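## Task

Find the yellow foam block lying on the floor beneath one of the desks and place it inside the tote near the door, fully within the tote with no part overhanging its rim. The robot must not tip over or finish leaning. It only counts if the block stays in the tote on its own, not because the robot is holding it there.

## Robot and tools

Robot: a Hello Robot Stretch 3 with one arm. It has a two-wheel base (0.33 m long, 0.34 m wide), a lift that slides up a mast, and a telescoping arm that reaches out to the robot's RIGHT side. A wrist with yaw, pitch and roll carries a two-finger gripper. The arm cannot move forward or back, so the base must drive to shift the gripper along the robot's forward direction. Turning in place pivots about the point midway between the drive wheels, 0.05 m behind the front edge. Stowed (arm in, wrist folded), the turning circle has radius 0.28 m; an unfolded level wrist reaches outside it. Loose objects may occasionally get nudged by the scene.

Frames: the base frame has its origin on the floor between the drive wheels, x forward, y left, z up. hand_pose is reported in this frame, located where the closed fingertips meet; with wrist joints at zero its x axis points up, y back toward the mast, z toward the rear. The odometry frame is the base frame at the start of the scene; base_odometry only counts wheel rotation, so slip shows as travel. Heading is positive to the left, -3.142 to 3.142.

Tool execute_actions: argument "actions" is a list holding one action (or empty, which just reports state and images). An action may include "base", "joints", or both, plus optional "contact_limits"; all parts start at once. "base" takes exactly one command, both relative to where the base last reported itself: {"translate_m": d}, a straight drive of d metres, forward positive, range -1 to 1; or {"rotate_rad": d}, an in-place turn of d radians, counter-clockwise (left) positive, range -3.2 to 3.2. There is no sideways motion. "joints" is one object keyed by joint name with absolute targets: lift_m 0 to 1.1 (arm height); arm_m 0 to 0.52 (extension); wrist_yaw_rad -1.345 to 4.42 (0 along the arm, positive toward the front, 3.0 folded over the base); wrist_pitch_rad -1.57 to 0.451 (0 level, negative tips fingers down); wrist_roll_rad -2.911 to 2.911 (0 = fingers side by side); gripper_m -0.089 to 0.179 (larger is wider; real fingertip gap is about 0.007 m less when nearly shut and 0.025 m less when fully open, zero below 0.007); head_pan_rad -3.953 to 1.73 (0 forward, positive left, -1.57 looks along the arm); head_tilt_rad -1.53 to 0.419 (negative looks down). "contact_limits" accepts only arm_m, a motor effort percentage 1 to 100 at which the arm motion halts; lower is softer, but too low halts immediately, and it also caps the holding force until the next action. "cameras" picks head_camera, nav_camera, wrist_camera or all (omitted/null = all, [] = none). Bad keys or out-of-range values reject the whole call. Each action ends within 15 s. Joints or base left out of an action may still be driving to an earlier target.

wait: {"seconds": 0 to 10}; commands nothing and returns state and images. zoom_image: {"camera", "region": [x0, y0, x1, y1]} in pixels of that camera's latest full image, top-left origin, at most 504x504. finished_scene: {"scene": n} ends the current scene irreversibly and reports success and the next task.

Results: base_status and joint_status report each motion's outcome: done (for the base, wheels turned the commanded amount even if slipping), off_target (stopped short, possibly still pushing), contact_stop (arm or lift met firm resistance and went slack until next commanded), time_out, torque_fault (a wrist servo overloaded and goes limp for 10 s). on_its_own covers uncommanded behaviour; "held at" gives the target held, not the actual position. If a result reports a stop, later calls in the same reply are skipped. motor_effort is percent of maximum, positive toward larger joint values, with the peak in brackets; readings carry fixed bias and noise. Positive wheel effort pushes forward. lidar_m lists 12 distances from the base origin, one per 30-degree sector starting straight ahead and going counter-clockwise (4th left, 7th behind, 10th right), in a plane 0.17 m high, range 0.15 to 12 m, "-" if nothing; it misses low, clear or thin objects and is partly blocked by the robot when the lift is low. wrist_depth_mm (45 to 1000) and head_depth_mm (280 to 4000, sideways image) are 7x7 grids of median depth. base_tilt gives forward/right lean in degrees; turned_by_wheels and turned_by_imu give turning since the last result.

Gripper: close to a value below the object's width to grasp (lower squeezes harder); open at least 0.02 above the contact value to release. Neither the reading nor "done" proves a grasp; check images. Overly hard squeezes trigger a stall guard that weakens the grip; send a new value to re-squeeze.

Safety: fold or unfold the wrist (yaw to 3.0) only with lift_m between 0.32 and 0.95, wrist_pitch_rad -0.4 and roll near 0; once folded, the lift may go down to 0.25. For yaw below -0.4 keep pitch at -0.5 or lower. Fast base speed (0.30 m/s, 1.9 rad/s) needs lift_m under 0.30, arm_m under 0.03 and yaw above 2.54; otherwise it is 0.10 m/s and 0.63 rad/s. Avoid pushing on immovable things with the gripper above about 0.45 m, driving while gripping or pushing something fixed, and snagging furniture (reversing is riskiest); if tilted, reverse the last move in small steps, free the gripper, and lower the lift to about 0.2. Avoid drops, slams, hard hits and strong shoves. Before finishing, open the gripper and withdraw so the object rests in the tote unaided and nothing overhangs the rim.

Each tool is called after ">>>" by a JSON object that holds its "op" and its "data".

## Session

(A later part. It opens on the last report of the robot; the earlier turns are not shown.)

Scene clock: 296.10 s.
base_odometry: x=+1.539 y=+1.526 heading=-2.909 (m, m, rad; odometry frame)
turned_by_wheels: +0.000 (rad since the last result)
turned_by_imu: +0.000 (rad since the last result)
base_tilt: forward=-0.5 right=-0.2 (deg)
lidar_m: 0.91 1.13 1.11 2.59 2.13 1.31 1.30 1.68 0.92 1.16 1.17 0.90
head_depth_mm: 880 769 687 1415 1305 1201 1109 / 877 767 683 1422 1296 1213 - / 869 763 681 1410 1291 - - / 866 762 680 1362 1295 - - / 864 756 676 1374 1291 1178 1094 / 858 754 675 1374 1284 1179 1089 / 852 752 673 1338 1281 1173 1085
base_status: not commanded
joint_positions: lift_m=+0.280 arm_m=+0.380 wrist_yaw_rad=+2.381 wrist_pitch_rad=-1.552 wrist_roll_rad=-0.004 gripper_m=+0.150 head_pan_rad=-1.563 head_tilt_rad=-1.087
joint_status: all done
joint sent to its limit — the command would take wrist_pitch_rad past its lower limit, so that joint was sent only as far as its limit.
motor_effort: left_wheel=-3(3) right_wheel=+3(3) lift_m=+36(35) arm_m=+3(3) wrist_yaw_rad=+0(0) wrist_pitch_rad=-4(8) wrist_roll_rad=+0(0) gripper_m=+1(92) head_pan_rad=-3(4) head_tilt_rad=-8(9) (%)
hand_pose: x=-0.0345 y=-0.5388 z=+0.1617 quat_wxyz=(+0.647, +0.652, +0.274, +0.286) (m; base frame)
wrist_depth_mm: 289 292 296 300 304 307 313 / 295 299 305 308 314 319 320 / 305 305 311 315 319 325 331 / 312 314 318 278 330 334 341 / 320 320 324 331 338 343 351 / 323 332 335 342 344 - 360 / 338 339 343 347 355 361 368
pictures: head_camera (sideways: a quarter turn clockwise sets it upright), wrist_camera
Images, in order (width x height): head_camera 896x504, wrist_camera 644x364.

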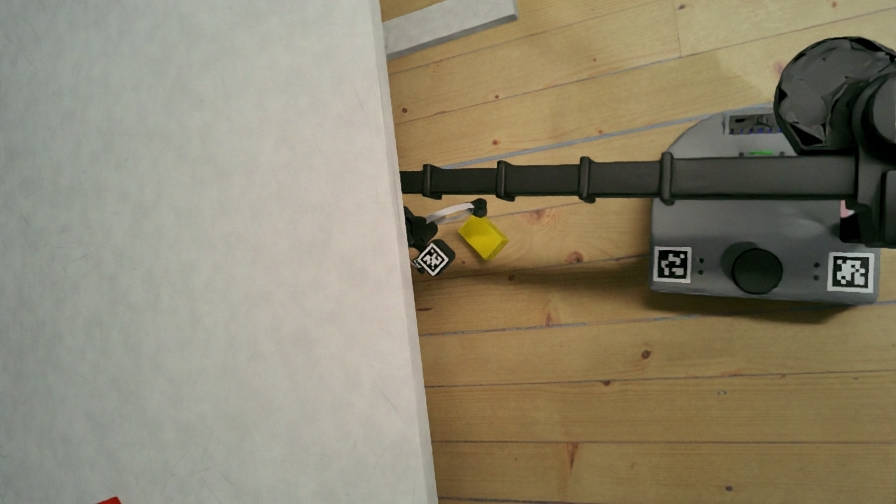

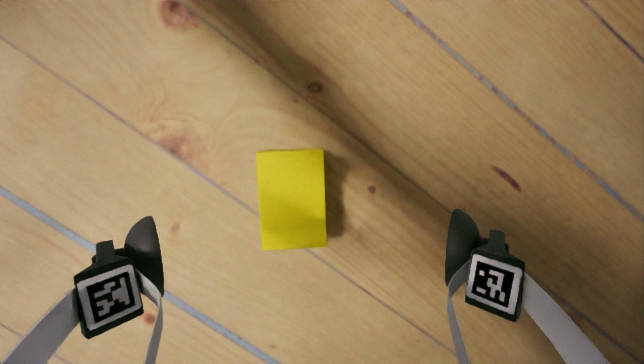

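>>> {"op": "execute_actions", "data": {"actions": [{"joints": {"lift_m": 0.15, "arm_m": 0.37}}], "cameras": ["head_camera", "wrist_camera"]}}

Scene clock: 335.90 s.
base_odometry: x=+1.539 y=+1.526 heading=-2.909 (m, m, rad; odometry frame)
turned_by_wheels: +0.000 (rad since the last result)
turned_by_imu: +0.001 (rad since the last result)
base_tilt: forward=-0.5 right=-0.2 (deg)
lidar_m: 0.90 1.13 1.11 2.59 2.13 1.32 1.30 1.69 0.92 1.16 1.17 0.89
head_depth_mm: 878 770 688 1399 1297 1199 1105 / 875 767 682 1430 1298 1214 - / 872 766 680 1403 1301 - - / 869 762 679 1364 1294 - - / 861 758 676 1366 1289 1181 1096 / 859 753 673 1380 1284 1179 1093 / 855 751 671 1354 1289 1179 1088
base_status: not commanded
joint_positions: lift_m=+0.150 arm_m=+0.370 wrist_yaw_rad=+2.381 wrist_pitch_rad=-1.552 wrist_roll_rad=-0.004 gripper_m=+0.150 head_pan_rad=-1.563 head_tilt_rad=-1.087
joint_status: all done
motor_effort: left_wheel=-3(3) right_wheel=+2(3) lift_m=+21(33) arm_m=-3(0) wrist_yaw_rad=-1(0) wrist_pitch_rad=-4(4) wrist_roll_rad=+0(0) gripper_m=+0(1) head_pan_rad=-3(4) head_tilt_rad=-8(8) (%)
hand_pose: x=-0.0346 y=-0.5295 z=+0.0324 quat_wxyz=(+0.647, +0.651, +0.274, +0.286) (m; base frame)
wrist_depth_mm: 172 174 176 178 181 183 187 / 175 176 179 182 186 188 191 / 179 182 184 186 190 194 196 / 184 185 187 148 194 198 201 / 188 190 150 150 200 202 207 / 192 197 196 153 205 - 212 / - 200 202 158 212 216 219
pictures: head_camera (sideways: a quarter turn clockwise sets it upright), wrist_camera
Images, in order (width x height): head_camera 896x504, wrist_camera 644x364.

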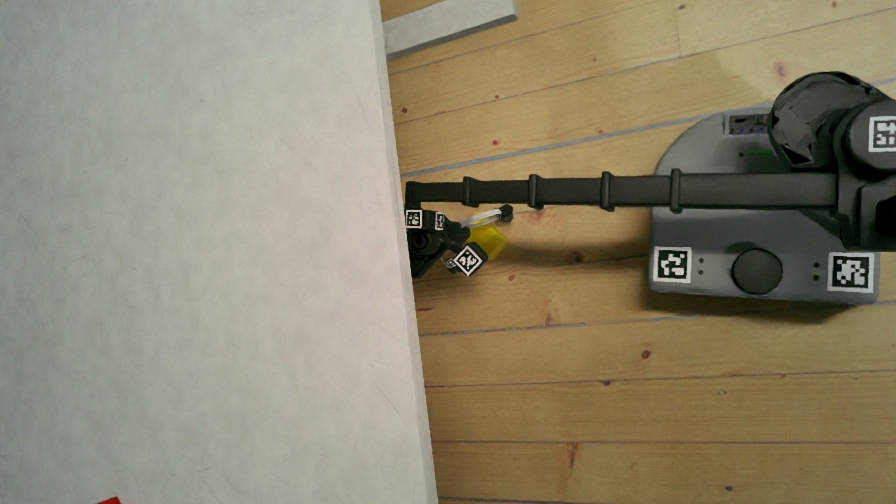

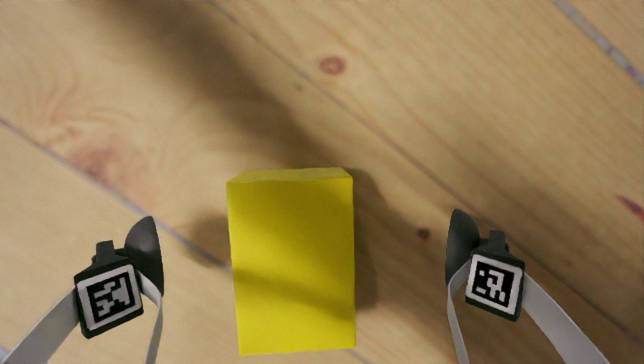

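>>> {"op": "execute_actions", "data": {"actions": [{"joints": {"lift_m": 0.138, "gripper_m": 0.1}}], "cameras": ["wrist_camera"]}}

Scene clock: 349.00 s.
base_odometry: x=+1.539 y=+1.526 heading=-2.909 (m, m, rad; odometry frame)
turned_by_wheels: +0.000 (rad since the last result)
turned_by_imu: +0.001 (rad since the last result)
base_tilt: forward=-0.5 right=-0.3 (deg)
lidar_m: 0.91 1.13 1.11 2.59 2.13 1.31 1.30 1.69 0.92 1.16 1.17 0.89
head_depth_mm: 880 768 687 1409 1303 1192 1106 / 875 767 684 1435 1298 1203 - / 873 763 679 1397 1299 - - / 868 759 680 1341 1295 - - / 862 757 677 1366 1290 1180 1095 / 858 754 674 1373 1288 1183 1093 / 858 753 672 1349 1274 1177 1087
base_status: not commanded
joint_positions: lift_m=+0.138 arm_m=+0.370 wrist_yaw_rad=+2.381 wrist_pitch_rad=-1.552 wrist_roll_rad=-0.004 gripper_m=+0.100 head_pan_rad=-1.563 head_tilt_rad=-1.087
joint_status: all done
motor_effort: left_wheel=-2(3) right_wheel=+3(3) lift_m=+20(21) arm_m=-3(3) wrist_yaw_rad=+1(0) wrist_pitch_rad=-4(4) wrist_roll_rad=+0(0) gripper_m=+1(91) head_pan_rad=-4(4) head_tilt_rad=-9(8) (%)
hand_pose: x=-0.0346 y=-0.5295 z=+0.0204 quat_wxyz=(+0.647, +0.651, +0.274, +0.286) (m; base frame)
wrist_depth_mm: 161 163 164 167 169 171 175 / 164 167 168 170 173 176 179 / 168 170 172 175 177 180 183 / 172 174 175 136 182 184 188 / 177 178 136 138 187 190 194 / 182 182 139 141 192 195 199 / 186 188 189 144 197 200 204
pictures: wrist_camera
Images, in order (width x height): wrist_camera 644x364.

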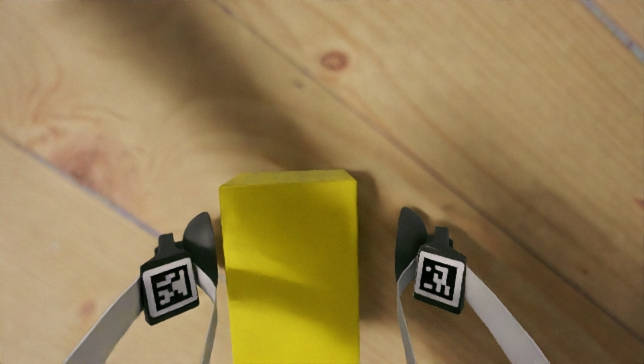

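>>> {"op": "execute_actions", "data": {"actions": [{"joints": {"lift_m": 0.129}}], "cameras": []}}

>>> {"op": "execute_actions", "data": {"actions": [{"joints": {"gripper_m": 0.03}}], "cameras": ["wrist_camera"]}}

Scene clock: 357.97 s.
base_odometry: x=+1.539 y=+1.526 heading=-2.909 (m, m, rad; odometry frame)
turned_by_wheels: +0.000 (rad since the last result)
turned_by_imu: +0.001 (rad since the last result)
base_tilt: forward=-0.5 right=-0.2 (deg)
lidar_m: 0.91 1.13 1.11 2.59 2.13 1.31 1.30 1.69 0.92 1.16 1.17 0.89
head_depth_mm: 879 772 688 1420 1311 1196 1100 / 877 767 683 1422 1304 1211 - / 871 765 682 1415 1295 - - / 866 761 680 1335 1291 - - / 864 755 676 1375 1294 1181 1095 / 859 753 673 1367 1287 1179 1091 / 858 755 671 1350 1280 1176 1091
base_status: not commanded
joint_positions: lift_m=+0.133 arm_m=+0.370 wrist_yaw_rad=+2.381 wrist_pitch_rad=-1.553 wrist_roll_rad=-0.004 gripper_m=+0.100 head_pan_rad=-1.563 head_tilt_rad=-1.087
joint_status: lift_m contact_stop (moved -0.005 of -0.009)
on_its_own: lift_m is slack since a contact_stop, until your next command for it
motor_effort: left_wheel=-3(3) right_wheel=+1(3) lift_m=+27(27) arm_m=-2(3) wrist_yaw_rad=+1(0) wrist_pitch_rad=-4(4) wrist_roll_rad=+0(0) gripper_m=-1(1) head_pan_rad=-4(3) head_tilt_rad=-7(9) (%)
hand_pose: x=-0.0347 y=-0.5296 z=+0.0151 quat_wxyz=(+0.647, +0.651, +0.274, +0.286) (m; base frame)
wrist_depth_mm: 155 158 161 163 165 168 171 / 159 161 164 167 168 172 174 / 164 166 168 171 174 176 179 / 168 169 170 135 178 181 184 / 172 173 131 133 181 186 189 / 176 178 135 136 188 191 194 / 179 184 140 140 193 196 200
pictures: none
No camera images: the call's "cameras" was empty. Leave "cameras" out to get every camera's image.

not run: a stop came earlier in this reply.

>>> {"op": "execute_actions", "data": {"actions": [{"joints": {"lift_m": 0.141, "gripper_m": 0.03}}], "cameras": ["wrist_camera"]}}

Scene clock: 363.10 s.
base_odometry: x=+1.539 y=+1.526 heading=-2.909 (m, m, rad; odometry frame)
turned_by_wheels: +0.000 (rad since the last result)
turned_by_imu: +0.001 (rad since the last result)
base_tilt: forward=-0.5 right=-0.2 (deg)
lidar_m: 0.91 1.13 1.11 2.59 2.14 1.31 1.30 1.69 0.92 1.16 1.17 0.90
head_depth_mm: 886 772 685 1412 1306 1193 1106 / 873 768 684 1433 1301 1198 - / 868 764 683 1407 1295 - - / 864 762 678 1370 1290 - - / 864 757 679 1370 1284 1185 1094 / 858 755 677 1368 1279 1181 1089 / 854 752 670 1343 1275 1181 1085
base_status: not commanded
joint_positions: lift_m=+0.141 arm_m=+0.370 wrist_yaw_rad=+2.381 wrist_pitch_rad=-1.553 wrist_roll_rad=-0.004 gripper_m=+0.031 head_pan_rad=-1.563 head_tilt_rad=-1.087
joint_status: all done
motor_effort: left_wheel=-3(3) right_wheel=+2(2) lift_m=+36(38) arm_m=-2(2) wrist_yaw_rad=+0(0) wrist_pitch_rad=-4(3) wrist_roll_rad=+0(0) gripper_m=-15(96) head_pan_rad=-3(4) head_tilt_rad=-8(8) (%)
hand_pose: x=-0.0347 y=-0.5296 z=+0.0227 quat_wxyz=(+0.647, +0.651, +0.274, +0.286) (m; base frame)
wrist_depth_mm: 162 165 166 169 170 174 177 / 167 168 170 174 176 179 181 / 171 172 175 177 180 183 185 / 174 176 179 136 184 188 191 / 179 181 135 136 189 194 196 / 183 186 138 139 - 197 201 / 188 190 192 143 201 205 209
pictures: wrist_camera
Images, in order (width x height): wrist_camera 644x364.

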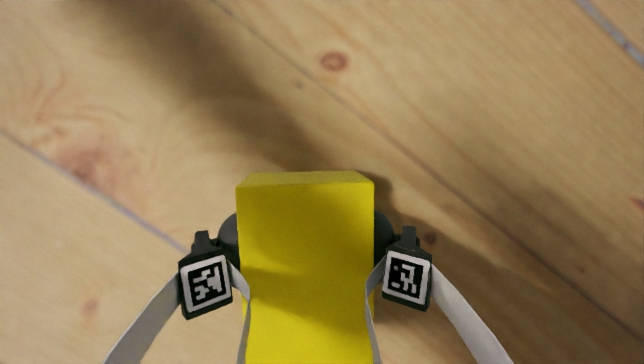

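>>> {"op": "execute_actions", "data": {"actions": [{"joints": {"lift_m": 0.29, "gripper_m": 0.015, "wrist_yaw_rad": 2.8}}], "cameras": ["wrist_camera"]}}

>>> {"op": "execute_actions", "data": {"actions": [{"joints": {"wrist_pitch_rad": -0.4, "arm_m": 0.0}}], "cameras": ["head_camera", "wrist_camera"]}}

Scene clock: 388.33 s.
base_odometry: x=+1.539 y=+1.526 heading=-2.909 (m, m, rad; odometry frame)
turned_by_wheels: +0.000 (rad since the last result)
turned_by_imu: +0.001 (rad since the last result)
base_tilt: forward=-0.5 right=-0.2 (deg)
lidar_m: 0.90 1.13 1.11 2.59 2.13 1.31 1.29 1.69 0.92 0.49 1.17 0.89
head_depth_mm: 881 770 686 1412 1304 1191 1117 / 876 766 682 1422 1296 1206 - / 870 764 682 1403 1289 - - / 864 760 679 1363 1298 - - / 865 759 676 1377 1283 1186 1091 / 856 753 675 1368 1285 1174 1085 / 858 753 672 1346 1275 1173 1081
base_status: not commanded
joint_positions: lift_m=+0.290 arm_m=+0.370 wrist_yaw_rad=+2.798 wrist_pitch_rad=-1.553 wrist_roll_rad=-0.004 gripper_m=+0.016 head_pan_rad=-1.563 head_tilt_rad=-1.087
joint_status: all done
motor_effort: left_wheel=-2(3) right_wheel=+2(2) lift_m=+36(38) arm_m=-2(2) wrist_yaw_rad=+3(1) wrist_pitch_rad=-3(3) wrist_roll_rad=+0(0) gripper_m=-20(80) head_pan_rad=-4(4) head_tilt_rad=-8(8) (%)
hand_pose: x=-0.0278 y=-0.5337 z=+0.1717 quat_wxyz=(+0.574, +0.580, +0.403, +0.413) (m; base frame)
wrist_depth_mm: 299 301 307 308 317 319 325 / 305 308 310 318 319 326 331 / 310 315 319 325 330 337 342 / 318 324 323 136 339 345 352 / 328 335 134 135 346 355 359 / 336 339 137 138 357 366 373 / 342 348 350 142 366 376 379
pictures: wrist_camera
Images, in order (width x height): wrist_camera 644x364.

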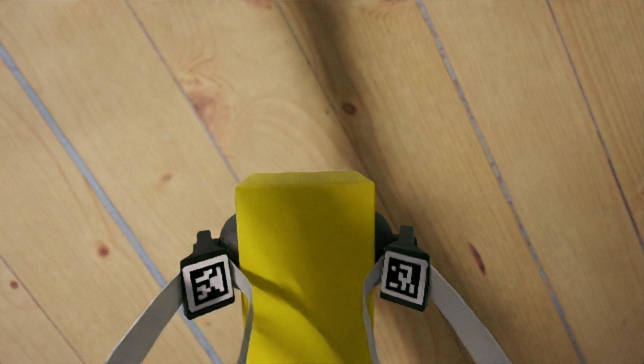

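Scene clock: 392.27 s.
base_odometry: x=+1.539 y=+1.526 heading=-2.909 (m, m, rad; odometry frame)
turned_by_wheels: +0.000 (rad since the last result)
turned_by_imu: +0.001 (rad since the last result)
base_tilt: forward=-0.5 right=-0.2 (deg)
lidar_m: 0.91 1.13 1.11 2.59 2.13 1.31 1.30 1.69 0.92 1.16 1.17 0.89
head_depth_mm: 881 771 687 1419 1305 1198 1118 / 875 766 684 1428 1304 1204 - / 875 763 682 1408 1303 - - / 867 762 677 1391 1307 - - / 862 759 676 1382 1291 1186 1054 / 859 755 673 1367 1281 1182 1086 / 857 752 671 1342 1281 1176 1085
base_status: not commanded
joint_positions: lift_m=+0.290 arm_m=+0.000 wrist_yaw_rad=+2.798 wrist_pitch_rad=-0.423 wrist_roll_rad=-0.004 gripper_m=+0.016 head_pan_rad=-1.563 head_tilt_rad=-1.087
joint_status: all done
motor_effort: left_wheel=-2(3) right_wheel=+2(2) lift_m=+36(37) arm_m=-3(3) wrist_yaw_rad=+1(2) wrist_pitch_rad=+12(10) wrist_roll_rad=+0(0) gripper_m=-20(19) head_pan_rad=-3(4) head_tilt_rad=-8(8) (%)
hand_pose: x=+0.0540 y=+0.0653 z=+0.3011 quat_wxyz=(+0.265, +0.705, +0.029, +0.657) (m; base frame)
wrist_depth_mm: - - - - - - - / - - - - - - - / - 982 - - - 918 836 / - 743 754 136 754 763 735 / - 595 133 135 621 605 607 / 478 - 136 138 484 507 503 / 442 - 140 142 430 430 432
pictures: head_camera (sideways: a quarter turn clockwise sets it upright), wrist_camera
Images, in order (width x height): head_camera 896x504, wrist_camera 644x364.

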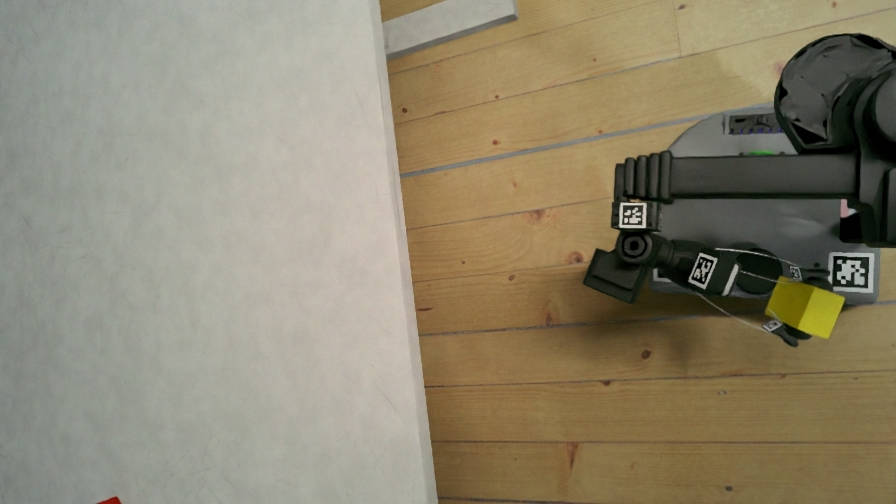

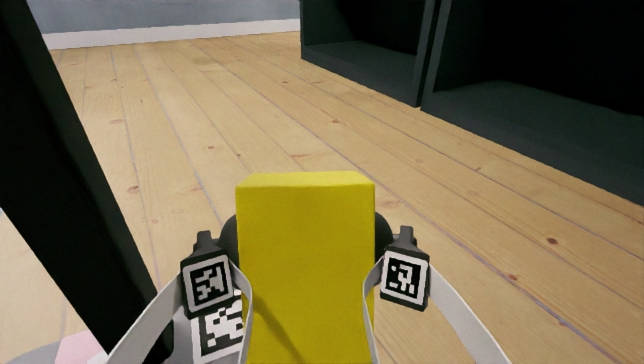

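>>> {"op": "execute_actions", "data": {"actions": [{"base": {"rotate_rad": 1.46}, "joints": {"head_pan_rad": -0.1, "head_tilt_rad": -0.6}}], "cameras": []}}

>>> {"op": "execute_actions", "data": {"actions": [{"base": {"translate_m": 1.0}}], "cameras": ["head_camera", "nav_camera"]}}

Scene clock: 419.80 s.
base_odometry: x=+1.539 y=+1.526 heading=-1.449 (m, m, rad; odometry frame)
turned_by_wheels: +1.460 (rad since the last result)
turned_by_imu: +1.437 (rad since the last result)
base_tilt: forward=-0.5 right=-0.2 (deg)
lidar_m: 1.83 2.59 1.96 1.30 1.68 0.92 1.16 1.16 0.89 0.91 1.33 1.11
head_depth_mm: 1620 1563 1786 1838 1568 1408 1187 / 1552 1759 1870 2049 1706 1403 1185 / 2409 2621 2096 2120 1700 1399 1183 / 2360 2676 2872 2150 1682 1390 1175 / 2304 2577 2786 2128 1695 1387 1173 / 2179 2453 2657 2139 1671 1375 1169 / 2127 2365 2608 2122 1683 1377 1163
base_status: done
joint_positions: lift_m=+0.290 arm_m=+0.000 wrist_yaw_rad=+2.798 wrist_pitch_rad=-0.423 wrist_roll_rad=-0.004 gripper_m=+0.016 head_pan_rad=-0.107 head_tilt_rad=-0.605
joint_status: all done
motor_effort: left_wheel=-3(10) right_wheel=+3(11) lift_m=+36(36) arm_m=-3(3) wrist_yaw_rad=+2(1) wrist_pitch_rad=+12(12) wrist_roll_rad=+0(0) gripper_m=-19(20) head_pan_rad=+4(46) head_tilt_rad=+3(37) (%)
hand_pose: x=+0.0541 y=+0.0654 z=+0.3011 quat_wxyz=(+0.265, +0.705, +0.029, +0.657) (m; base frame)
wrist_depth_mm: - - - - - - - / - - - - - - - / - - - - - - - / - 744 749 136 751 766 751 / - 601 133 135 614 612 618 / 474 - 136 138 478 501 511 / 437 - 140 142 434 438 435
pictures: none
No camera images: the call's "cameras" was empty. Leave "cameras" out to get every camera's image.

Scene clock: 424.90 s.
base_odometry: x=+1.660 y=+0.534 heading=-1.449 (m, m, rad; odometry frame)
turned_by_wheels: +0.000 (rad since the last result)
turned_by_imu: +0.004 (rad since the last result)
base_tilt: forward=-0.5 right=-0.2 (deg)
lidar_m: 1.64 1.63 1.88 1.70 1.95 2.24 1.88 1.29 1.24 0.65 1.07 0.89
head_depth_mm: 1658 1893 2076 1027 1096 1318 1164 / 1587 1813 2101 2185 1645 1348 1184 / 1523 1730 1997 2169 1698 1392 1175 / 1471 1657 1876 2068 1689 1388 1180 / 1417 1584 1789 2001 1671 1381 1174 / 1362 1522 1731 1935 1668 1384 1166 / 1312 1461 1642 1886 1670 1372 1171
base_status: done
joint_positions: lift_m=+0.290 arm_m=+0.000 wrist_yaw_rad=+2.799 wrist_pitch_rad=-0.422 wrist_roll_rad=-0.004 gripper_m=+0.016 head_pan_rad=-0.107 head_tilt_rad=-0.605
joint_status: not commanded
motor_effort: left_wheel=-4(8) right_wheel=+3(10) lift_m=+35(36) arm_m=-3(2) wrist_yaw_rad=+2(2) wrist_pitch_rad=+11(12) wrist_roll_rad=+0(0) gripper_m=-19(19) head_pan_rad=+3(4) head_tilt_rad=+2(3) (%)
hand_pose: x=+0.0540 y=+0.0655 z=+0.3013 quat_wxyz=(+0.264, +0.705, +0.029, +0.658) (m; base frame)
wrist_depth_mm: - - - - - - - / - - - - - - - / - 997 983 - - - - / - 745 750 136 758 769 767 / - 602 134 135 616 614 604 / 480 - 136 138 482 500 508 / 444 - 139 143 440 434 437
pictures: head_camera (sideways: a quarter turn clockwise sets it upright), nav_camera (sideways: a quarter turn counterclockwise sets it upright)
Images, in order (width x height): head_camera 896x504, nav_camera 672x504.

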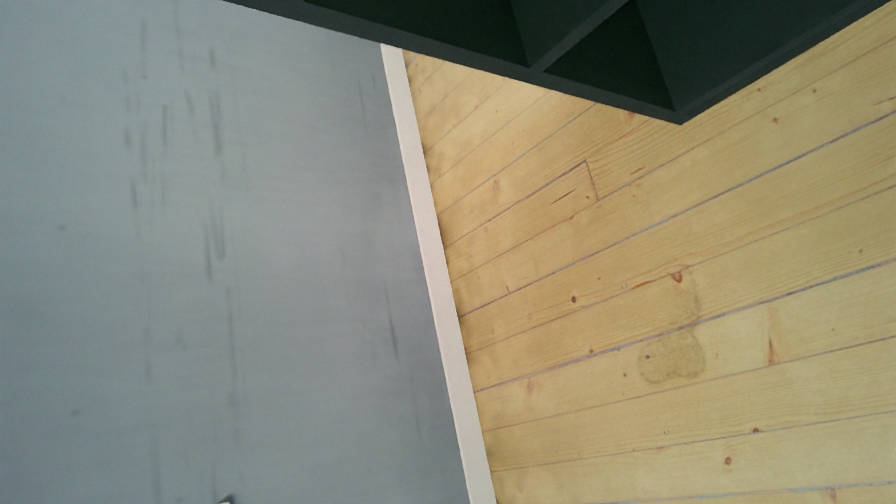

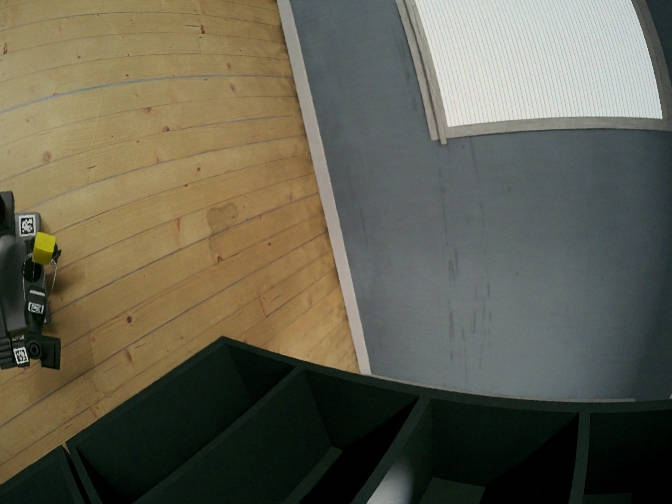

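>>> {"op": "execute_actions", "data": {"actions": [{"base": {"translate_m": 1.0}, "joints": {"head_pan_rad": -1.15, "head_tilt_rad": -0.6}}], "cameras": ["head_camera"]}}

Scene clock: 440.57 s.
base_odometry: x=+1.781 y=-0.459 heading=-1.450 (m, m, rad; odometry frame)
turned_by_wheels: +0.000 (rad since the last result)
turned_by_imu: +0.004 (rad since the last result)
base_tilt: forward=-0.5 right=-0.2 (deg)
lidar_m: 0.68 0.68 0.78 1.34 2.22 2.22 2.86 1.21 0.45 0.55 1.39 0.79
head_depth_mm: 2054 2291 2616 2197 1671 1040 941 / 2122 2360 2642 2185 1698 1392 1187 / 2153 2388 2629 2179 1700 1400 1183 / 2189 2459 2719 2159 1709 1388 1179 / 2110 2368 2561 2142 1683 1379 1177 / 1530 1632 1756 1915 1679 1374 1170 / 1201 1277 1381 1464 1534 1370 1159
base_status: done
joint_positions: lift_m=+0.290 arm_m=+0.000 wrist_yaw_rad=+2.799 wrist_pitch_rad=-0.422 wrist_roll_rad=-0.004 gripper_m=+0.016 head_pan_rad=-1.143 head_tilt_rad=-0.605
joint_status: all done
motor_effort: left_wheel=-2(8) right_wheel=+3(10) lift_m=+36(36) arm_m=-3(3) wrist_yaw_rad=+1(2) wrist_pitch_rad=+12(11) wrist_roll_rad=+0(0) gripper_m=-19(19) head_pan_rad=-4(47) head_tilt_rad=+2(3) (%)
hand_pose: x=+0.0540 y=+0.0655 z=+0.3013 quat_wxyz=(+0.264, +0.705, +0.029, +0.658) (m; base frame)
wrist_depth_mm: - - - - 767 602 499 / - - - - 801 629 515 / - 976 - - 829 659 539 / - 761 728 136 766 689 565 / - 599 133 134 612 625 567 / 481 - 137 138 482 508 512 / 437 - 139 142 435 439 434
pictures: head_camera (sideways: a quarter turn clockwise sets it upright)
Images, in order (width x height): head_camera 896x504.

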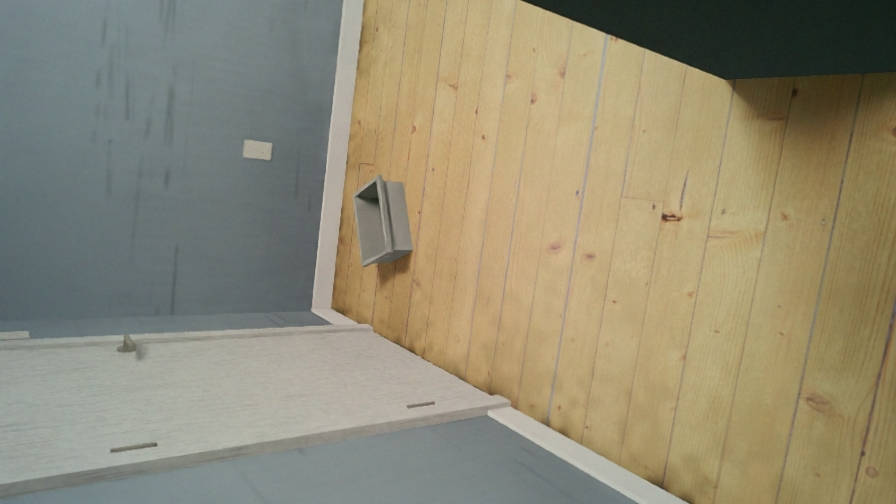

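>>> {"op": "execute_actions", "data": {"actions": [{"base": {"rotate_rad": -1.18}, "joints": {"head_pan_rad": 0.0, "head_tilt_rad": -0.8}}], "cameras": ["nav_camera"]}}

Scene clock: 454.83 s.
base_odometry: x=+1.781 y=-0.459 heading=-2.629 (m, m, rad; odometry frame)
turned_by_wheels: -1.180 (rad since the last result)
turned_by_imu: -1.160 (rad since the last result)
base_tilt: forward=-0.5 right=-0.2 (deg)
lidar_m: 1.75 0.86 0.69 0.68 0.74 1.11 1.78 2.22 2.86 1.21 0.45 0.46
head_depth_mm: 2141 2466 2190 1084 945 887 1094 / 2197 2538 2211 1764 1453 1241 1121 / 2209 2516 2174 1762 1467 1267 1115 / 2243 2586 2143 1742 1473 1274 1110 / 2252 2553 2115 1738 1463 1263 1111 / 1743 1884 1973 1732 1462 1257 1101 / 1329 1415 1515 1610 1453 1263 1104
base_status: done
joint_positions: lift_m=+0.290 arm_m=+0.000 wrist_yaw_rad=+2.799 wrist_pitch_rad=-0.422 wrist_roll_rad=-0.004 gripper_m=+0.016 head_pan_rad=-0.007 head_tilt_rad=-0.790
joint_status: all done
motor_effort: left_wheel=+3(10) right_wheel=-5(11) lift_m=+37(36) arm_m=-3(3) wrist_yaw_rad=+2(1) wrist_pitch_rad=+11(11) wrist_roll_rad=+0(0) gripper_m=-19(20) head_pan_rad=+5(46) head_tilt_rad=-6(26) (%)
hand_pose: x=+0.0540 y=+0.0655 z=+0.3013 quat_wxyz=(+0.264, +0.705, +0.029, +0.658) (m; base frame)
wrist_depth_mm: 568 605 639 688 733 794 856 / 619 653 704 746 814 887 981 / - 705 755 830 870 927 - / - 724 741 136 767 777 773 / - 600 133 135 615 608 612 / 478 - 137 138 479 509 505 / 432 - 140 142 428 438 433
pictures: nav_camera (sideways: a quarter turn counterclockwise sets it upright)
Images, in order (width x height): nav_camera 672x504.

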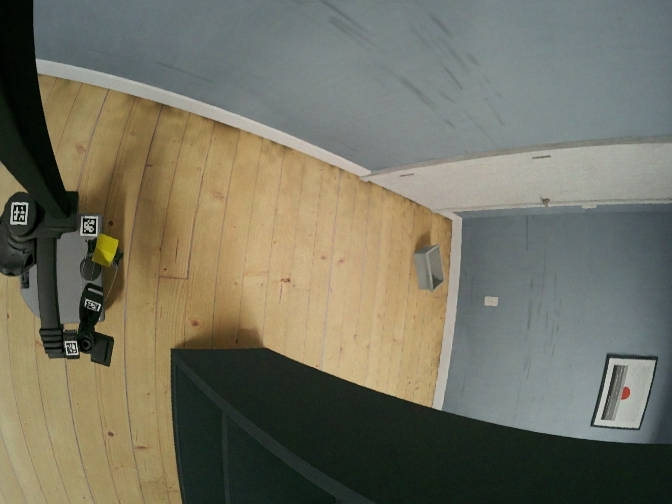

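>>> {"op": "execute_actions", "data": {"actions": [{"base": {"translate_m": 1.0}}], "cameras": ["head_camera"]}}

Scene clock: 464.37 s.
base_odometry: x=+0.909 y=-0.949 heading=-2.629 (m, m, rad; odometry frame)
turned_by_wheels: +0.000 (rad since the last result)
turned_by_imu: +0.005 (rad since the last result)
base_tilt: forward=-0.5 right=-0.3 (deg)
lidar_m: 1.45 0.68 0.56 0.55 0.60 0.91 2.76 0.52 0.45 1.42 1.95 1.56
head_depth_mm: 1282 1487 1754 1767 1488 1276 1120 / 1309 1506 1803 1754 1478 1274 1117 / 1328 1540 1814 1693 1469 1274 1108 / 1357 1560 1868 1697 1471 1274 1113 / 1367 1582 1899 1743 1462 1268 1110 / 1350 1508 1651 1628 1454 1251 1099 / 1036 1124 1193 1265 1357 1257 1109
base_status: done
joint_positions: lift_m=+0.290 arm_m=+0.000 wrist_yaw_rad=+2.799 wrist_pitch_rad=-0.422 wrist_roll_rad=-0.004 gripper_m=+0.016 head_pan_rad=-0.007 head_tilt_rad=-0.791
joint_status: not commanded
motor_effort: left_wheel=+3(11) right_wheel=-4(9) lift_m=+36(36) arm_m=-2(3) wrist_yaw_rad=+2(2) wrist_pitch_rad=+11(11) wrist_roll_rad=+0(0) gripper_m=-19(20) head_pan_rad=+4(4) head_tilt_rad=-5(6) (%)
hand_pose: x=+0.0540 y=+0.0655 z=+0.3013 quat_wxyz=(+0.264, +0.705, +0.029, +0.658) (m; base frame)
wrist_depth_mm: 470 490 525 562 595 631 706 / 511 543 575 613 646 711 789 / - 570 624 671 718 799 873 / - 638 649 136 746 770 757 / - 591 134 135 600 606 621 / 478 - 137 138 482 507 516 / 441 - 140 142 436 431 432
pictures: head_camera (sideways: a quarter turn clockwise sets it upright)
Images, in order (width x height): head_camera 896x504.

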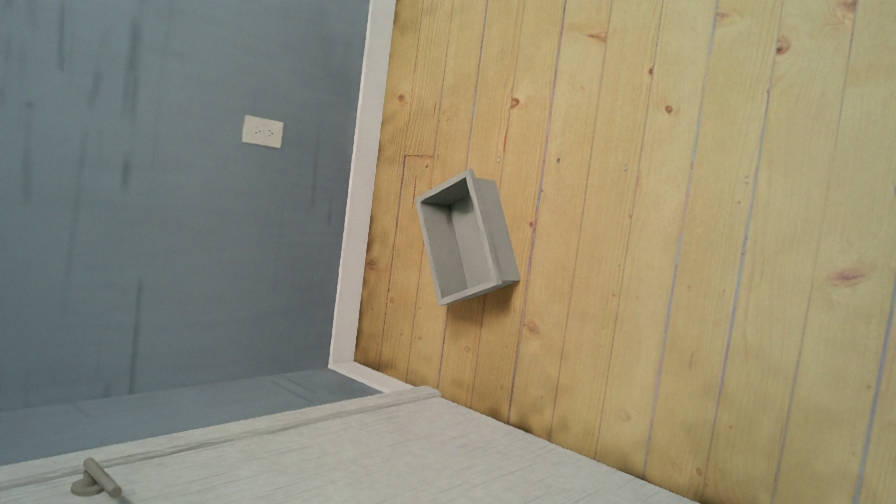

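>>> {"op": "execute_actions", "data": {"actions": [{"base": {"translate_m": 0.65}}], "cameras": []}}

>>> {"op": "execute_actions", "data": {"actions": [{"base": {"rotate_rad": 1.525}, "joints": {"head_pan_rad": -1.57, "head_tilt_rad": -1.15}}], "cameras": ["head_camera"]}}

Scene clock: 496.10 s.
base_odometry: x=+0.343 y=-1.268 heading=-2.629 (m, m, rad; odometry frame)
turned_by_wheels: +0.000 (rad since the last result)
turned_by_imu: +0.003 (rad since the last result)
base_tilt: forward=-0.5 right=-0.2 (deg)
lidar_m: 0.90 0.57 0.45 0.45 0.49 0.77 1.29 0.96 1.36 2.38 1.14 0.92
head_depth_mm: 733 848 997 1211 1432 1279 1119 / 745 858 1018 1230 1444 1275 1115 / 754 877 1034 1276 1468 1237 1113 / 768 894 1057 1305 1466 1239 1098 / 779 912 1082 1347 1469 1235 1110 / 792 925 1108 1355 1428 1258 1110 / 803 919 1037 1109 1131 1193 1110
base_status: done
joint_positions: lift_m=+0.290 arm_m=+0.000 wrist_yaw_rad=+2.799 wrist_pitch_rad=-0.422 wrist_roll_rad=-0.004 gripper_m=+0.016 head_pan_rad=-0.007 head_tilt_rad=-0.791
joint_status: not commanded
motor_effort: left_wheel=+3(10) right_wheel=-4(8) lift_m=+35(36) arm_m=-3(3) wrist_yaw_rad=+2(1) wrist_pitch_rad=+11(11) wrist_roll_rad=+0(0) gripper_m=-19(19) head_pan_rad=+4(5) head_tilt_rad=-5(5) (%)
hand_pose: x=+0.0540 y=+0.0655 z=+0.3013 quat_wxyz=(+0.264, +0.705, +0.029, +0.658) (m; base frame)
wrist_depth_mm: 387 406 436 468 506 537 615 / 419 446 467 511 548 597 683 / - 484 518 563 610 676 755 / - 533 549 135 692 733 768 / - 579 134 135 613 610 614 / 486 - 137 138 475 503 423 / 439 - 140 142 437 361 424
pictures: none
No camera images: the call's "cameras" was empty. Leave "cameras" out to get every camera's image.

Scene clock: 498.33 s.
base_odometry: x=+0.343 y=-1.268 heading=-1.104 (m, m, rad; odometry frame)
turned_by_wheels: +1.525 (rad since the last result)
turned_by_imu: +1.500 (rad since the last result)
base_tilt: forward=-0.5 right=-0.2 (deg)
lidar_m: 0.45 0.48 0.72 2.59 1.09 1.27 2.77 1.20 0.92 0.91 0.59 0.46
head_depth_mm: 884 1091 1439 1397 1284 1190 1104 / 895 1121 1464 1400 1285 1201 - / 906 1140 1467 1365 1293 - - / 925 1164 1472 1361 1291 - 1080 / 935 1175 1473 1371 1263 1177 1084 / 948 1203 1460 1372 1270 1176 1093 / 955 1097 1168 1211 1241 1177 1096
base_status: done
joint_positions: lift_m=+0.290 arm_m=+0.000 wrist_yaw_rad=+2.799 wrist_pitch_rad=-0.422 wrist_roll_rad=-0.004 gripper_m=+0.016 head_pan_rad=-1.563 head_tilt_rad=-1.136
joint_status: all done
motor_effort: left_wheel=-3(8) right_wheel=+3(11) lift_m=+36(36) arm_m=-3(3) wrist_yaw_rad=+1(2) wrist_pitch_rad=+11(12) wrist_roll_rad=+0(0) gripper_m=-19(19) head_pan_rad=-4(45) head_tilt_rad=-8(37) (%)
hand_pose: x=+0.0540 y=+0.0655 z=+0.3013 quat_wxyz=(+0.264, +0.705, +0.029, +0.658) (m; base frame)
wrist_depth_mm: - - - - 747 503 368 / - - - - 771 513 377 / - 984 - - 797 508 386 / - 749 752 136 710 520 399 / - 596 133 135 613 556 410 / 486 - 136 138 480 506 414 / 436 - 139 142 439 436 414
pictures: head_camera (sideways: a quarter turn clockwise sets it upright)
Images, in order (width x height): head_camera 896x504.

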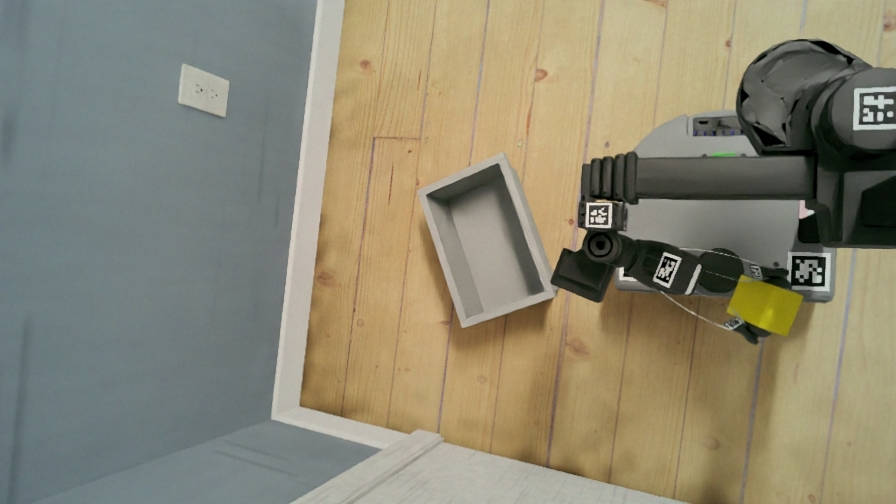

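>>> {"op": "execute_actions", "data": {"actions": [{"joints": {"arm_m": 0.12, "lift_m": 0.33, "wrist_yaw_rad": 3.0}}], "cameras": []}}

>>> {"op": "execute_actions", "data": {"actions": [{"joints": {"arm_m": 0.265, "wrist_pitch_rad": -1.55}}], "cameras": ["head_camera", "wrist_camera"]}}

Scene clock: 527.13 s.
base_odometry: x=+0.343 y=-1.268 heading=-1.104 (m, m, rad; odometry frame)
turned_by_wheels: +0.000 (rad since the last result)
turned_by_imu: +0.001 (rad since the last result)
base_tilt: forward=-0.5 right=-0.2 (deg)
lidar_m: 0.45 0.48 0.72 2.59 1.10 1.27 2.76 1.20 0.92 0.91 0.59 0.46
head_depth_mm: 882 1096 1431 1393 1285 1195 1098 / 896 1113 1459 1399 1278 1198 - / 909 1136 1464 1397 1278 - - / 922 1154 1474 1401 1267 - 1084 / 935 1181 1475 1378 1269 1183 1095 / 951 1213 1469 1380 1273 1173 1100 / 958 1091 1168 1211 1237 1172 1096
base_status: not commanded
joint_positions: lift_m=+0.330 arm_m=+0.120 wrist_yaw_rad=+2.998 wrist_pitch_rad=-0.422 wrist_roll_rad=-0.004 gripper_m=+0.016 head_pan_rad=-1.563 head_tilt_rad=-1.136
joint_status: all done
motor_effort: left_wheel=-3(3) right_wheel=+3(3) lift_m=+36(37) arm_m=+2(2) wrist_yaw_rad=+1(3) wrist_pitch_rad=+11(11) wrist_roll_rad=+0(0) gripper_m=-20(19) head_pan_rad=-3(4) head_tilt_rad=-8(8) (%)
hand_pose: x=+0.0107 y=-0.0430 z=+0.3415 quat_wxyz=(+0.197, +0.699, +0.099, +0.681) (m; base frame)
wrist_depth_mm: 832 - - - - 669 431 / 914 964 - - - 662 446 / 972 - - - - 676 452 / 825 816 445 136 840 635 454 / 657 657 133 135 667 628 457 / 559 - 136 138 527 557 473 / 473 - 140 142 472 474 448
pictures: none
No camera images: the call's "cameras" was empty. Leave "cameras" out to get every camera's image.

Scene clock: 529.47 s.
base_odometry: x=+0.343 y=-1.268 heading=-1.104 (m, m, rad; odometry frame)
turned_by_wheels: +0.000 (rad since the last result)
turned_by_imu: +0.000 (rad since the last result)
base_tilt: forward=-0.5 right=-0.3 (deg)
lidar_m: 0.45 0.48 0.72 2.59 1.09 1.27 2.76 1.19 0.92 0.90 0.60 0.46
head_depth_mm: 882 1097 1432 1398 1288 1196 1104 / 894 1124 1456 1394 1279 1212 - / 908 1141 1459 1376 1279 - - / 918 1157 1454 1331 1279 - 1079 / 939 1174 1462 1388 1270 1183 1099 / 948 1200 1468 1377 1276 1178 1099 / 953 1100 1164 1213 1231 1175 1094
base_status: not commanded
joint_positions: lift_m=+0.330 arm_m=+0.265 wrist_yaw_rad=+2.998 wrist_pitch_rad=-1.543 wrist_roll_rad=-0.004 gripper_m=+0.016 head_pan_rad=-1.563 head_tilt_rad=-1.136
joint_status: all done
motor_effort: left_wheel=-3(3) right_wheel=+3(3) lift_m=+35(35) arm_m=+3(4) wrist_yaw_rad=+2(1) wrist_pitch_rad=-4(9) wrist_roll_rad=+0(0) gripper_m=-19(19) head_pan_rad=-4(4) head_tilt_rad=-8(8) (%)
hand_pose: x=-0.0236 y=-0.4266 z=+0.2115 quat_wxyz=(+0.528, +0.539, +0.457, +0.471) (m; base frame)
wrist_depth_mm: 334 339 345 348 351 360 367 / 346 345 351 317 297 369 372 / 350 354 291 364 310 374 387 / 357 284 362 136 370 382 394 / 366 281 133 135 279 397 402 / 376 374 137 139 399 405 412 / 385 387 270 142 412 417 423
pictures: head_camera (sideways: a quarter turn clockwise sets it upright), wrist_camera
Images, in order (width x height): head_camera 896x504, wrist_camera 644x364.

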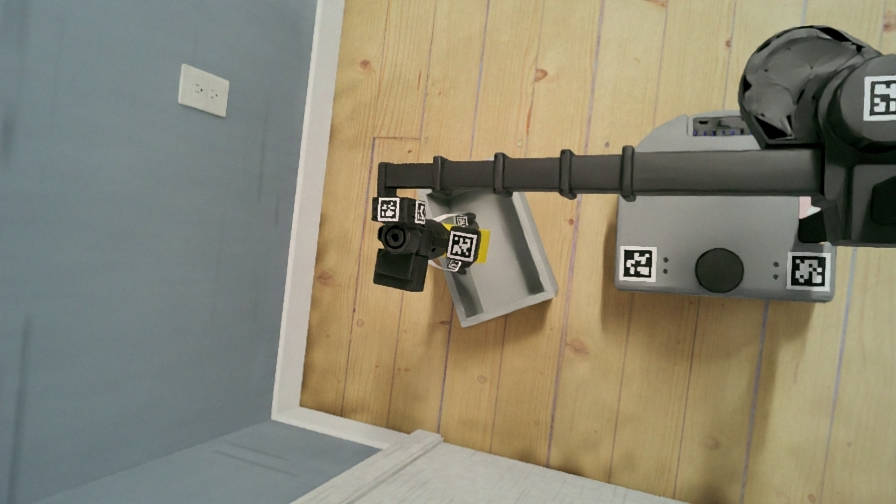

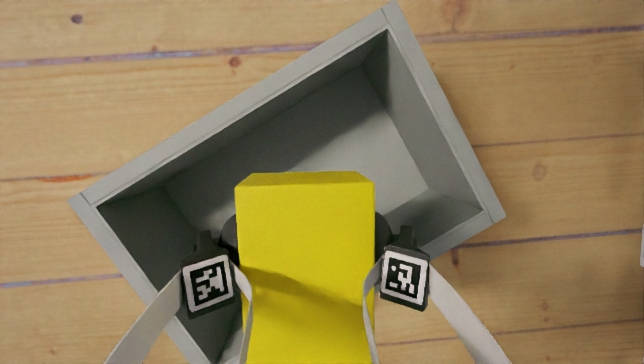

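>>> {"op": "execute_actions", "data": {"actions": [{"joints": {"lift_m": 0.153, "wrist_yaw_rad": 3.3}}], "cameras": ["head_camera", "wrist_camera"]}}

Scene clock: 547.23 s.
base_odometry: x=+0.343 y=-1.268 heading=-1.104 (m, m, rad; odometry frame)
turned_by_wheels: +0.000 (rad since the last result)
turned_by_imu: +0.001 (rad since the last result)
base_tilt: forward=-0.5 right=-0.2 (deg)
lidar_m: 0.45 0.48 0.72 2.59 1.09 1.27 2.76 1.20 0.92 0.90 0.60 0.46
head_depth_mm: 885 1101 1428 1399 1285 1200 1107 / 896 1118 1459 1390 1280 1201 1086 / 911 1137 1460 1389 1279 - - / 919 1160 1468 1410 1278 - 1075 / 931 1179 1469 1391 1276 1182 1097 / 949 1207 1464 1385 1274 1181 1095 / 959 1096 1163 1219 1240 1171 1091
base_status: not commanded
joint_positions: lift_m=+0.153 arm_m=+0.265 wrist_yaw_rad=+3.298 wrist_pitch_rad=-1.544 wrist_roll_rad=-0.004 gripper_m=+0.016 head_pan_rad=-1.563 head_tilt_rad=-1.136
joint_status: all done
motor_effort: left_wheel=-3(3) right_wheel=+3(3) lift_m=+21(34) arm_m=+3(3) wrist_yaw_rad=+1(2) wrist_pitch_rad=-3(4) wrist_roll_rad=+0(0) gripper_m=-19(19) head_pan_rad=-3(3) head_tilt_rad=-9(9) (%)
hand_pose: x=-0.0185 y=-0.4266 z=+0.0353 quat_wxyz=(+0.451, +0.465, +0.532, +0.545) (m; base frame)
wrist_depth_mm: - 74 87 105 132 142 108 / 101 112 144 183 187 160 112 / 176 182 185 186 191 171 117 / 184 186 188 136 195 182 123 / 187 191 134 135 199 196 128 / 186 193 137 138 206 202 135 / 177 200 202 142 190 173 142
pictures: head_camera (sideways: a quarter turn clockwise sets it upright), wrist_camera
Images, in order (width x height): head_camera 896x504, wrist_camera 644x364.

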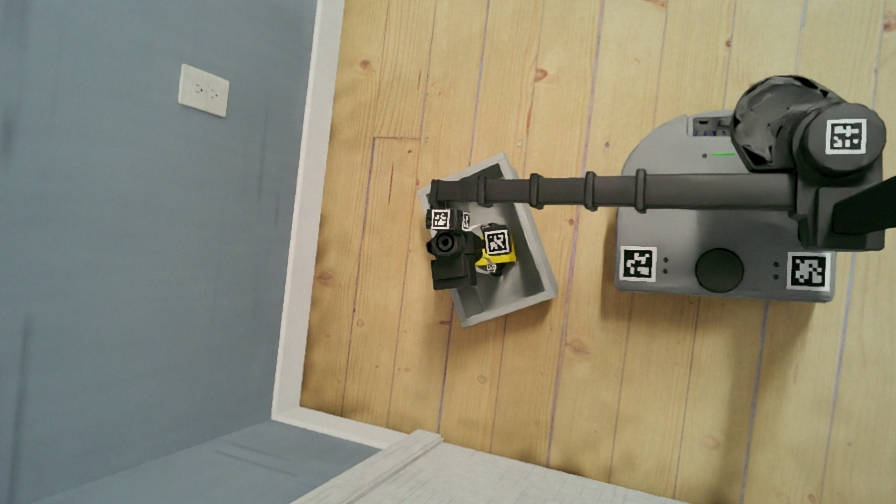

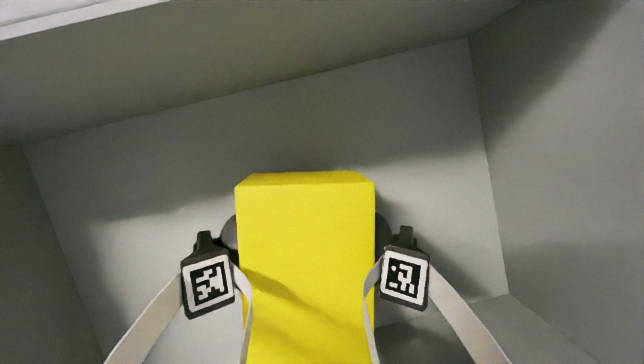

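>>> {"op": "execute_actions", "data": {"actions": [{"joints": {"lift_m": 0.144}}], "cameras": []}}

>>> {"op": "execute_actions", "data": {"actions": [{"joints": {"gripper_m": 0.11}}], "cameras": []}}

>>> {"op": "execute_actions", "data": {"actions": [{"joints": {"lift_m": 0.28}}], "cameras": ["head_camera", "wrist_camera"]}}

Scene clock: 555.70 s.
base_odometry: x=+0.343 y=-1.268 heading=-1.104 (m, m, rad; odometry frame)
turned_by_wheels: +0.000 (rad since the last result)
turned_by_imu: +0.001 (rad since the last result)
base_tilt: forward=-0.5 right=-0.2 (deg)
lidar_m: 0.45 0.48 0.72 2.59 1.09 1.27 2.77 1.19 0.92 0.91 0.59 0.46
head_depth_mm: 882 1099 1422 1399 1282 1194 1108 / 897 1113 1455 1394 1279 1208 1084 / 908 1139 1471 1392 1284 - - / 922 1165 1464 1406 1282 - 1077 / 935 1182 1465 1381 1272 1186 1102 / 946 1199 1462 1376 1263 1171 1095 / 955 1096 1166 1212 1237 1173 1095
base_status: not commanded
joint_positions: lift_m=+0.144 arm_m=+0.265 wrist_yaw_rad=+3.298 wrist_pitch_rad=-1.544 wrist_roll_rad=-0.004 gripper_m=+0.016 head_pan_rad=-1.563 head_tilt_rad=-1.136
joint_status: all done
motor_effort: left_wheel=-4(3) right_wheel=+3(3) lift_m=+20(22) arm_m=+3(3) wrist_yaw_rad=+2(3) wrist_pitch_rad=-4(4) wrist_roll_rad=+0(0) gripper_m=-19(19) head_pan_rad=-4(3) head_tilt_rad=-8(9) (%)
hand_pose: x=-0.0185 y=-0.4266 z=+0.0263 quat_wxyz=(+0.451, +0.465, +0.532, +0.545) (m; base frame)
wrist_depth_mm: - 74 87 105 133 142 107 / 101 112 143 174 178 160 112 / 171 174 176 179 182 170 117 / 174 177 179 135 185 181 122 / 179 181 133 135 190 191 128 / 183 186 137 138 196 196 135 / 177 190 192 142 190 173 142
pictures: none
No camera images: the call's "cameras" was empty. Leave "cameras" out to get every camera's image.

Scene clock: 557.13 s.
base_odometry: x=+0.343 y=-1.268 heading=-1.104 (m, m, rad; odometry frame)
turned_by_wheels: +0.000 (rad since the last result)
turned_by_imu: +0.000 (rad since the last result)
base_tilt: forward=-0.5 right=-0.2 (deg)
lidar_m: 0.45 0.48 0.72 2.59 1.10 1.26 2.77 1.20 0.92 0.91 0.60 0.46
head_depth_mm: 882 1098 1428 1403 1300 1193 1113 / 896 1113 1463 1399 1286 1201 1087 / 907 1141 1466 1393 1277 - - / 918 1158 1461 1425 1274 - 1079 / 934 1185 1477 1376 1273 1186 1095 / 945 1196 1463 1381 1273 1180 1099 / 959 1095 1165 1214 1241 1167 1094
base_status: not commanded
joint_positions: lift_m=+0.144 arm_m=+0.265 wrist_yaw_rad=+3.298 wrist_pitch_rad=-1.544 wrist_roll_rad=-0.004 gripper_m=+0.110 head_pan_rad=-1.563 head_tilt_rad=-1.136
joint_status: all done
motor_effort: left_wheel=-3(3) right_wheel=+3(3) lift_m=+21(21) arm_m=+3(3) wrist_yaw_rad=+1(2) wrist_pitch_rad=-4(3) wrist_roll_rad=+0(0) gripper_m=+1(90) head_pan_rad=-3(4) head_tilt_rad=-9(8) (%)
hand_pose: x=-0.0185 y=-0.4266 z=+0.0263 quat_wxyz=(+0.451, +0.465, +0.532, +0.545) (m; base frame)
wrist_depth_mm: - 74 86 105 133 142 108 / 101 112 143 174 177 160 112 / 172 173 176 180 182 170 117 / 175 177 179 138 186 181 122 / 180 181 141 140 191 192 128 / 183 184 145 144 195 191 135 / 173 191 191 148 188 175 142
pictures: none
No camera images: the call's "cameras" was empty. Leave "cameras" out to get every camera's image.

Scene clock: 559.20 s.
base_odometry: x=+0.343 y=-1.268 heading=-1.104 (m, m, rad; odometry frame)
turned_by_wheels: +0.000 (rad since the last result)
turned_by_imu: +0.000 (rad since the last result)
base_tilt: forward=-0.5 right=-0.2 (deg)
lidar_m: 0.45 0.48 0.72 2.58 1.09 1.27 2.76 1.20 0.92 0.90 0.59 0.46
head_depth_mm: 883 1095 1421 1402 1292 1192 1099 / 895 1122 1457 1390 1280 1205 - / 909 1140 1459 1374 1282 - - / 922 1164 1468 1339 1279 - 1080 / 932 1185 1464 1375 1269 1183 1097 / 950 1201 1452 1377 1274 1174 1099 / 959 1096 1162 1217 1236 1178 1089
base_status: not commanded
joint_positions: lift_m=+0.280 arm_m=+0.265 wrist_yaw_rad=+3.298 wrist_pitch_rad=-1.544 wrist_roll_rad=-0.004 gripper_m=+0.110 head_pan_rad=-1.563 head_tilt_rad=-1.136
joint_status: all done
motor_effort: left_wheel=-3(3) right_wheel=+3(3) lift_m=+36(37) arm_m=+3(3) wrist_yaw_rad=+2(2) wrist_pitch_rad=-4(4) wrist_roll_rad=+0(0) gripper_m=+1(1) head_pan_rad=-4(4) head_tilt_rad=-9(9) (%)
hand_pose: x=-0.0185 y=-0.4266 z=+0.1616 quat_wxyz=(+0.452, +0.465, +0.532, +0.545) (m; base frame)
wrist_depth_mm: 290 294 299 302 202 311 317 / 295 300 192 203 241 317 322 / 189 229 308 312 313 322 332 / 202 287 316 276 320 332 337 / 209 257 327 284 329 251 350 / 323 223 324 285 246 350 361 / 329 235 236 222 356 359 368
pictures: head_camera (sideways: a quarter turn clockwise sets it upright), wrist_camera
Images, in order (width x height): head_camera 896x504, wrist_camera 644x364.

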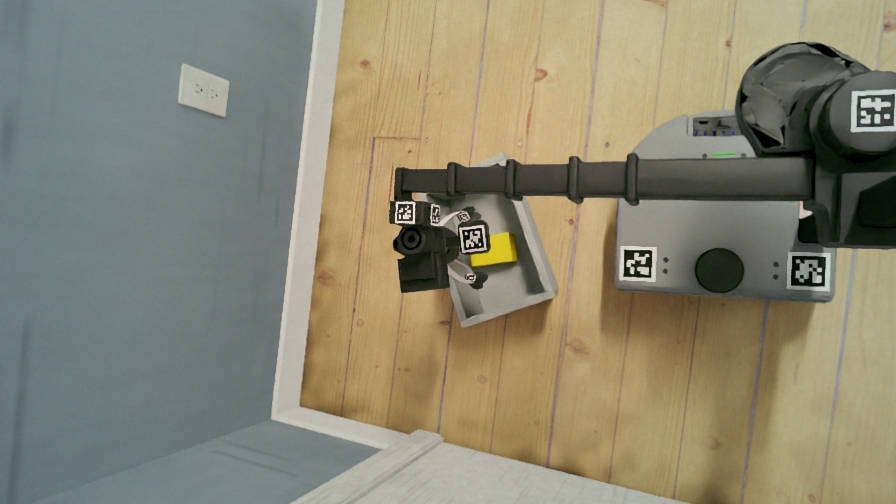

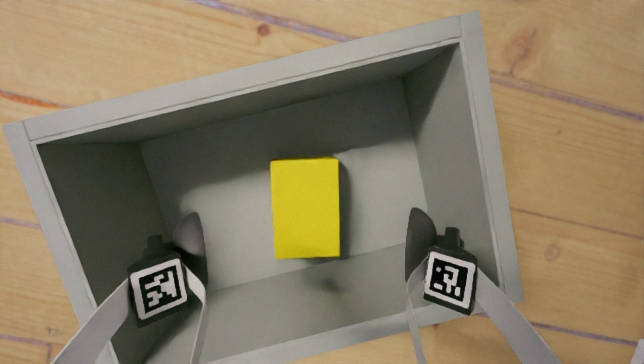

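The block is resting inside the tote.

>>> {"op": "finished_scene", "data": {"scene": 1}}

The scene is finished: the task was done.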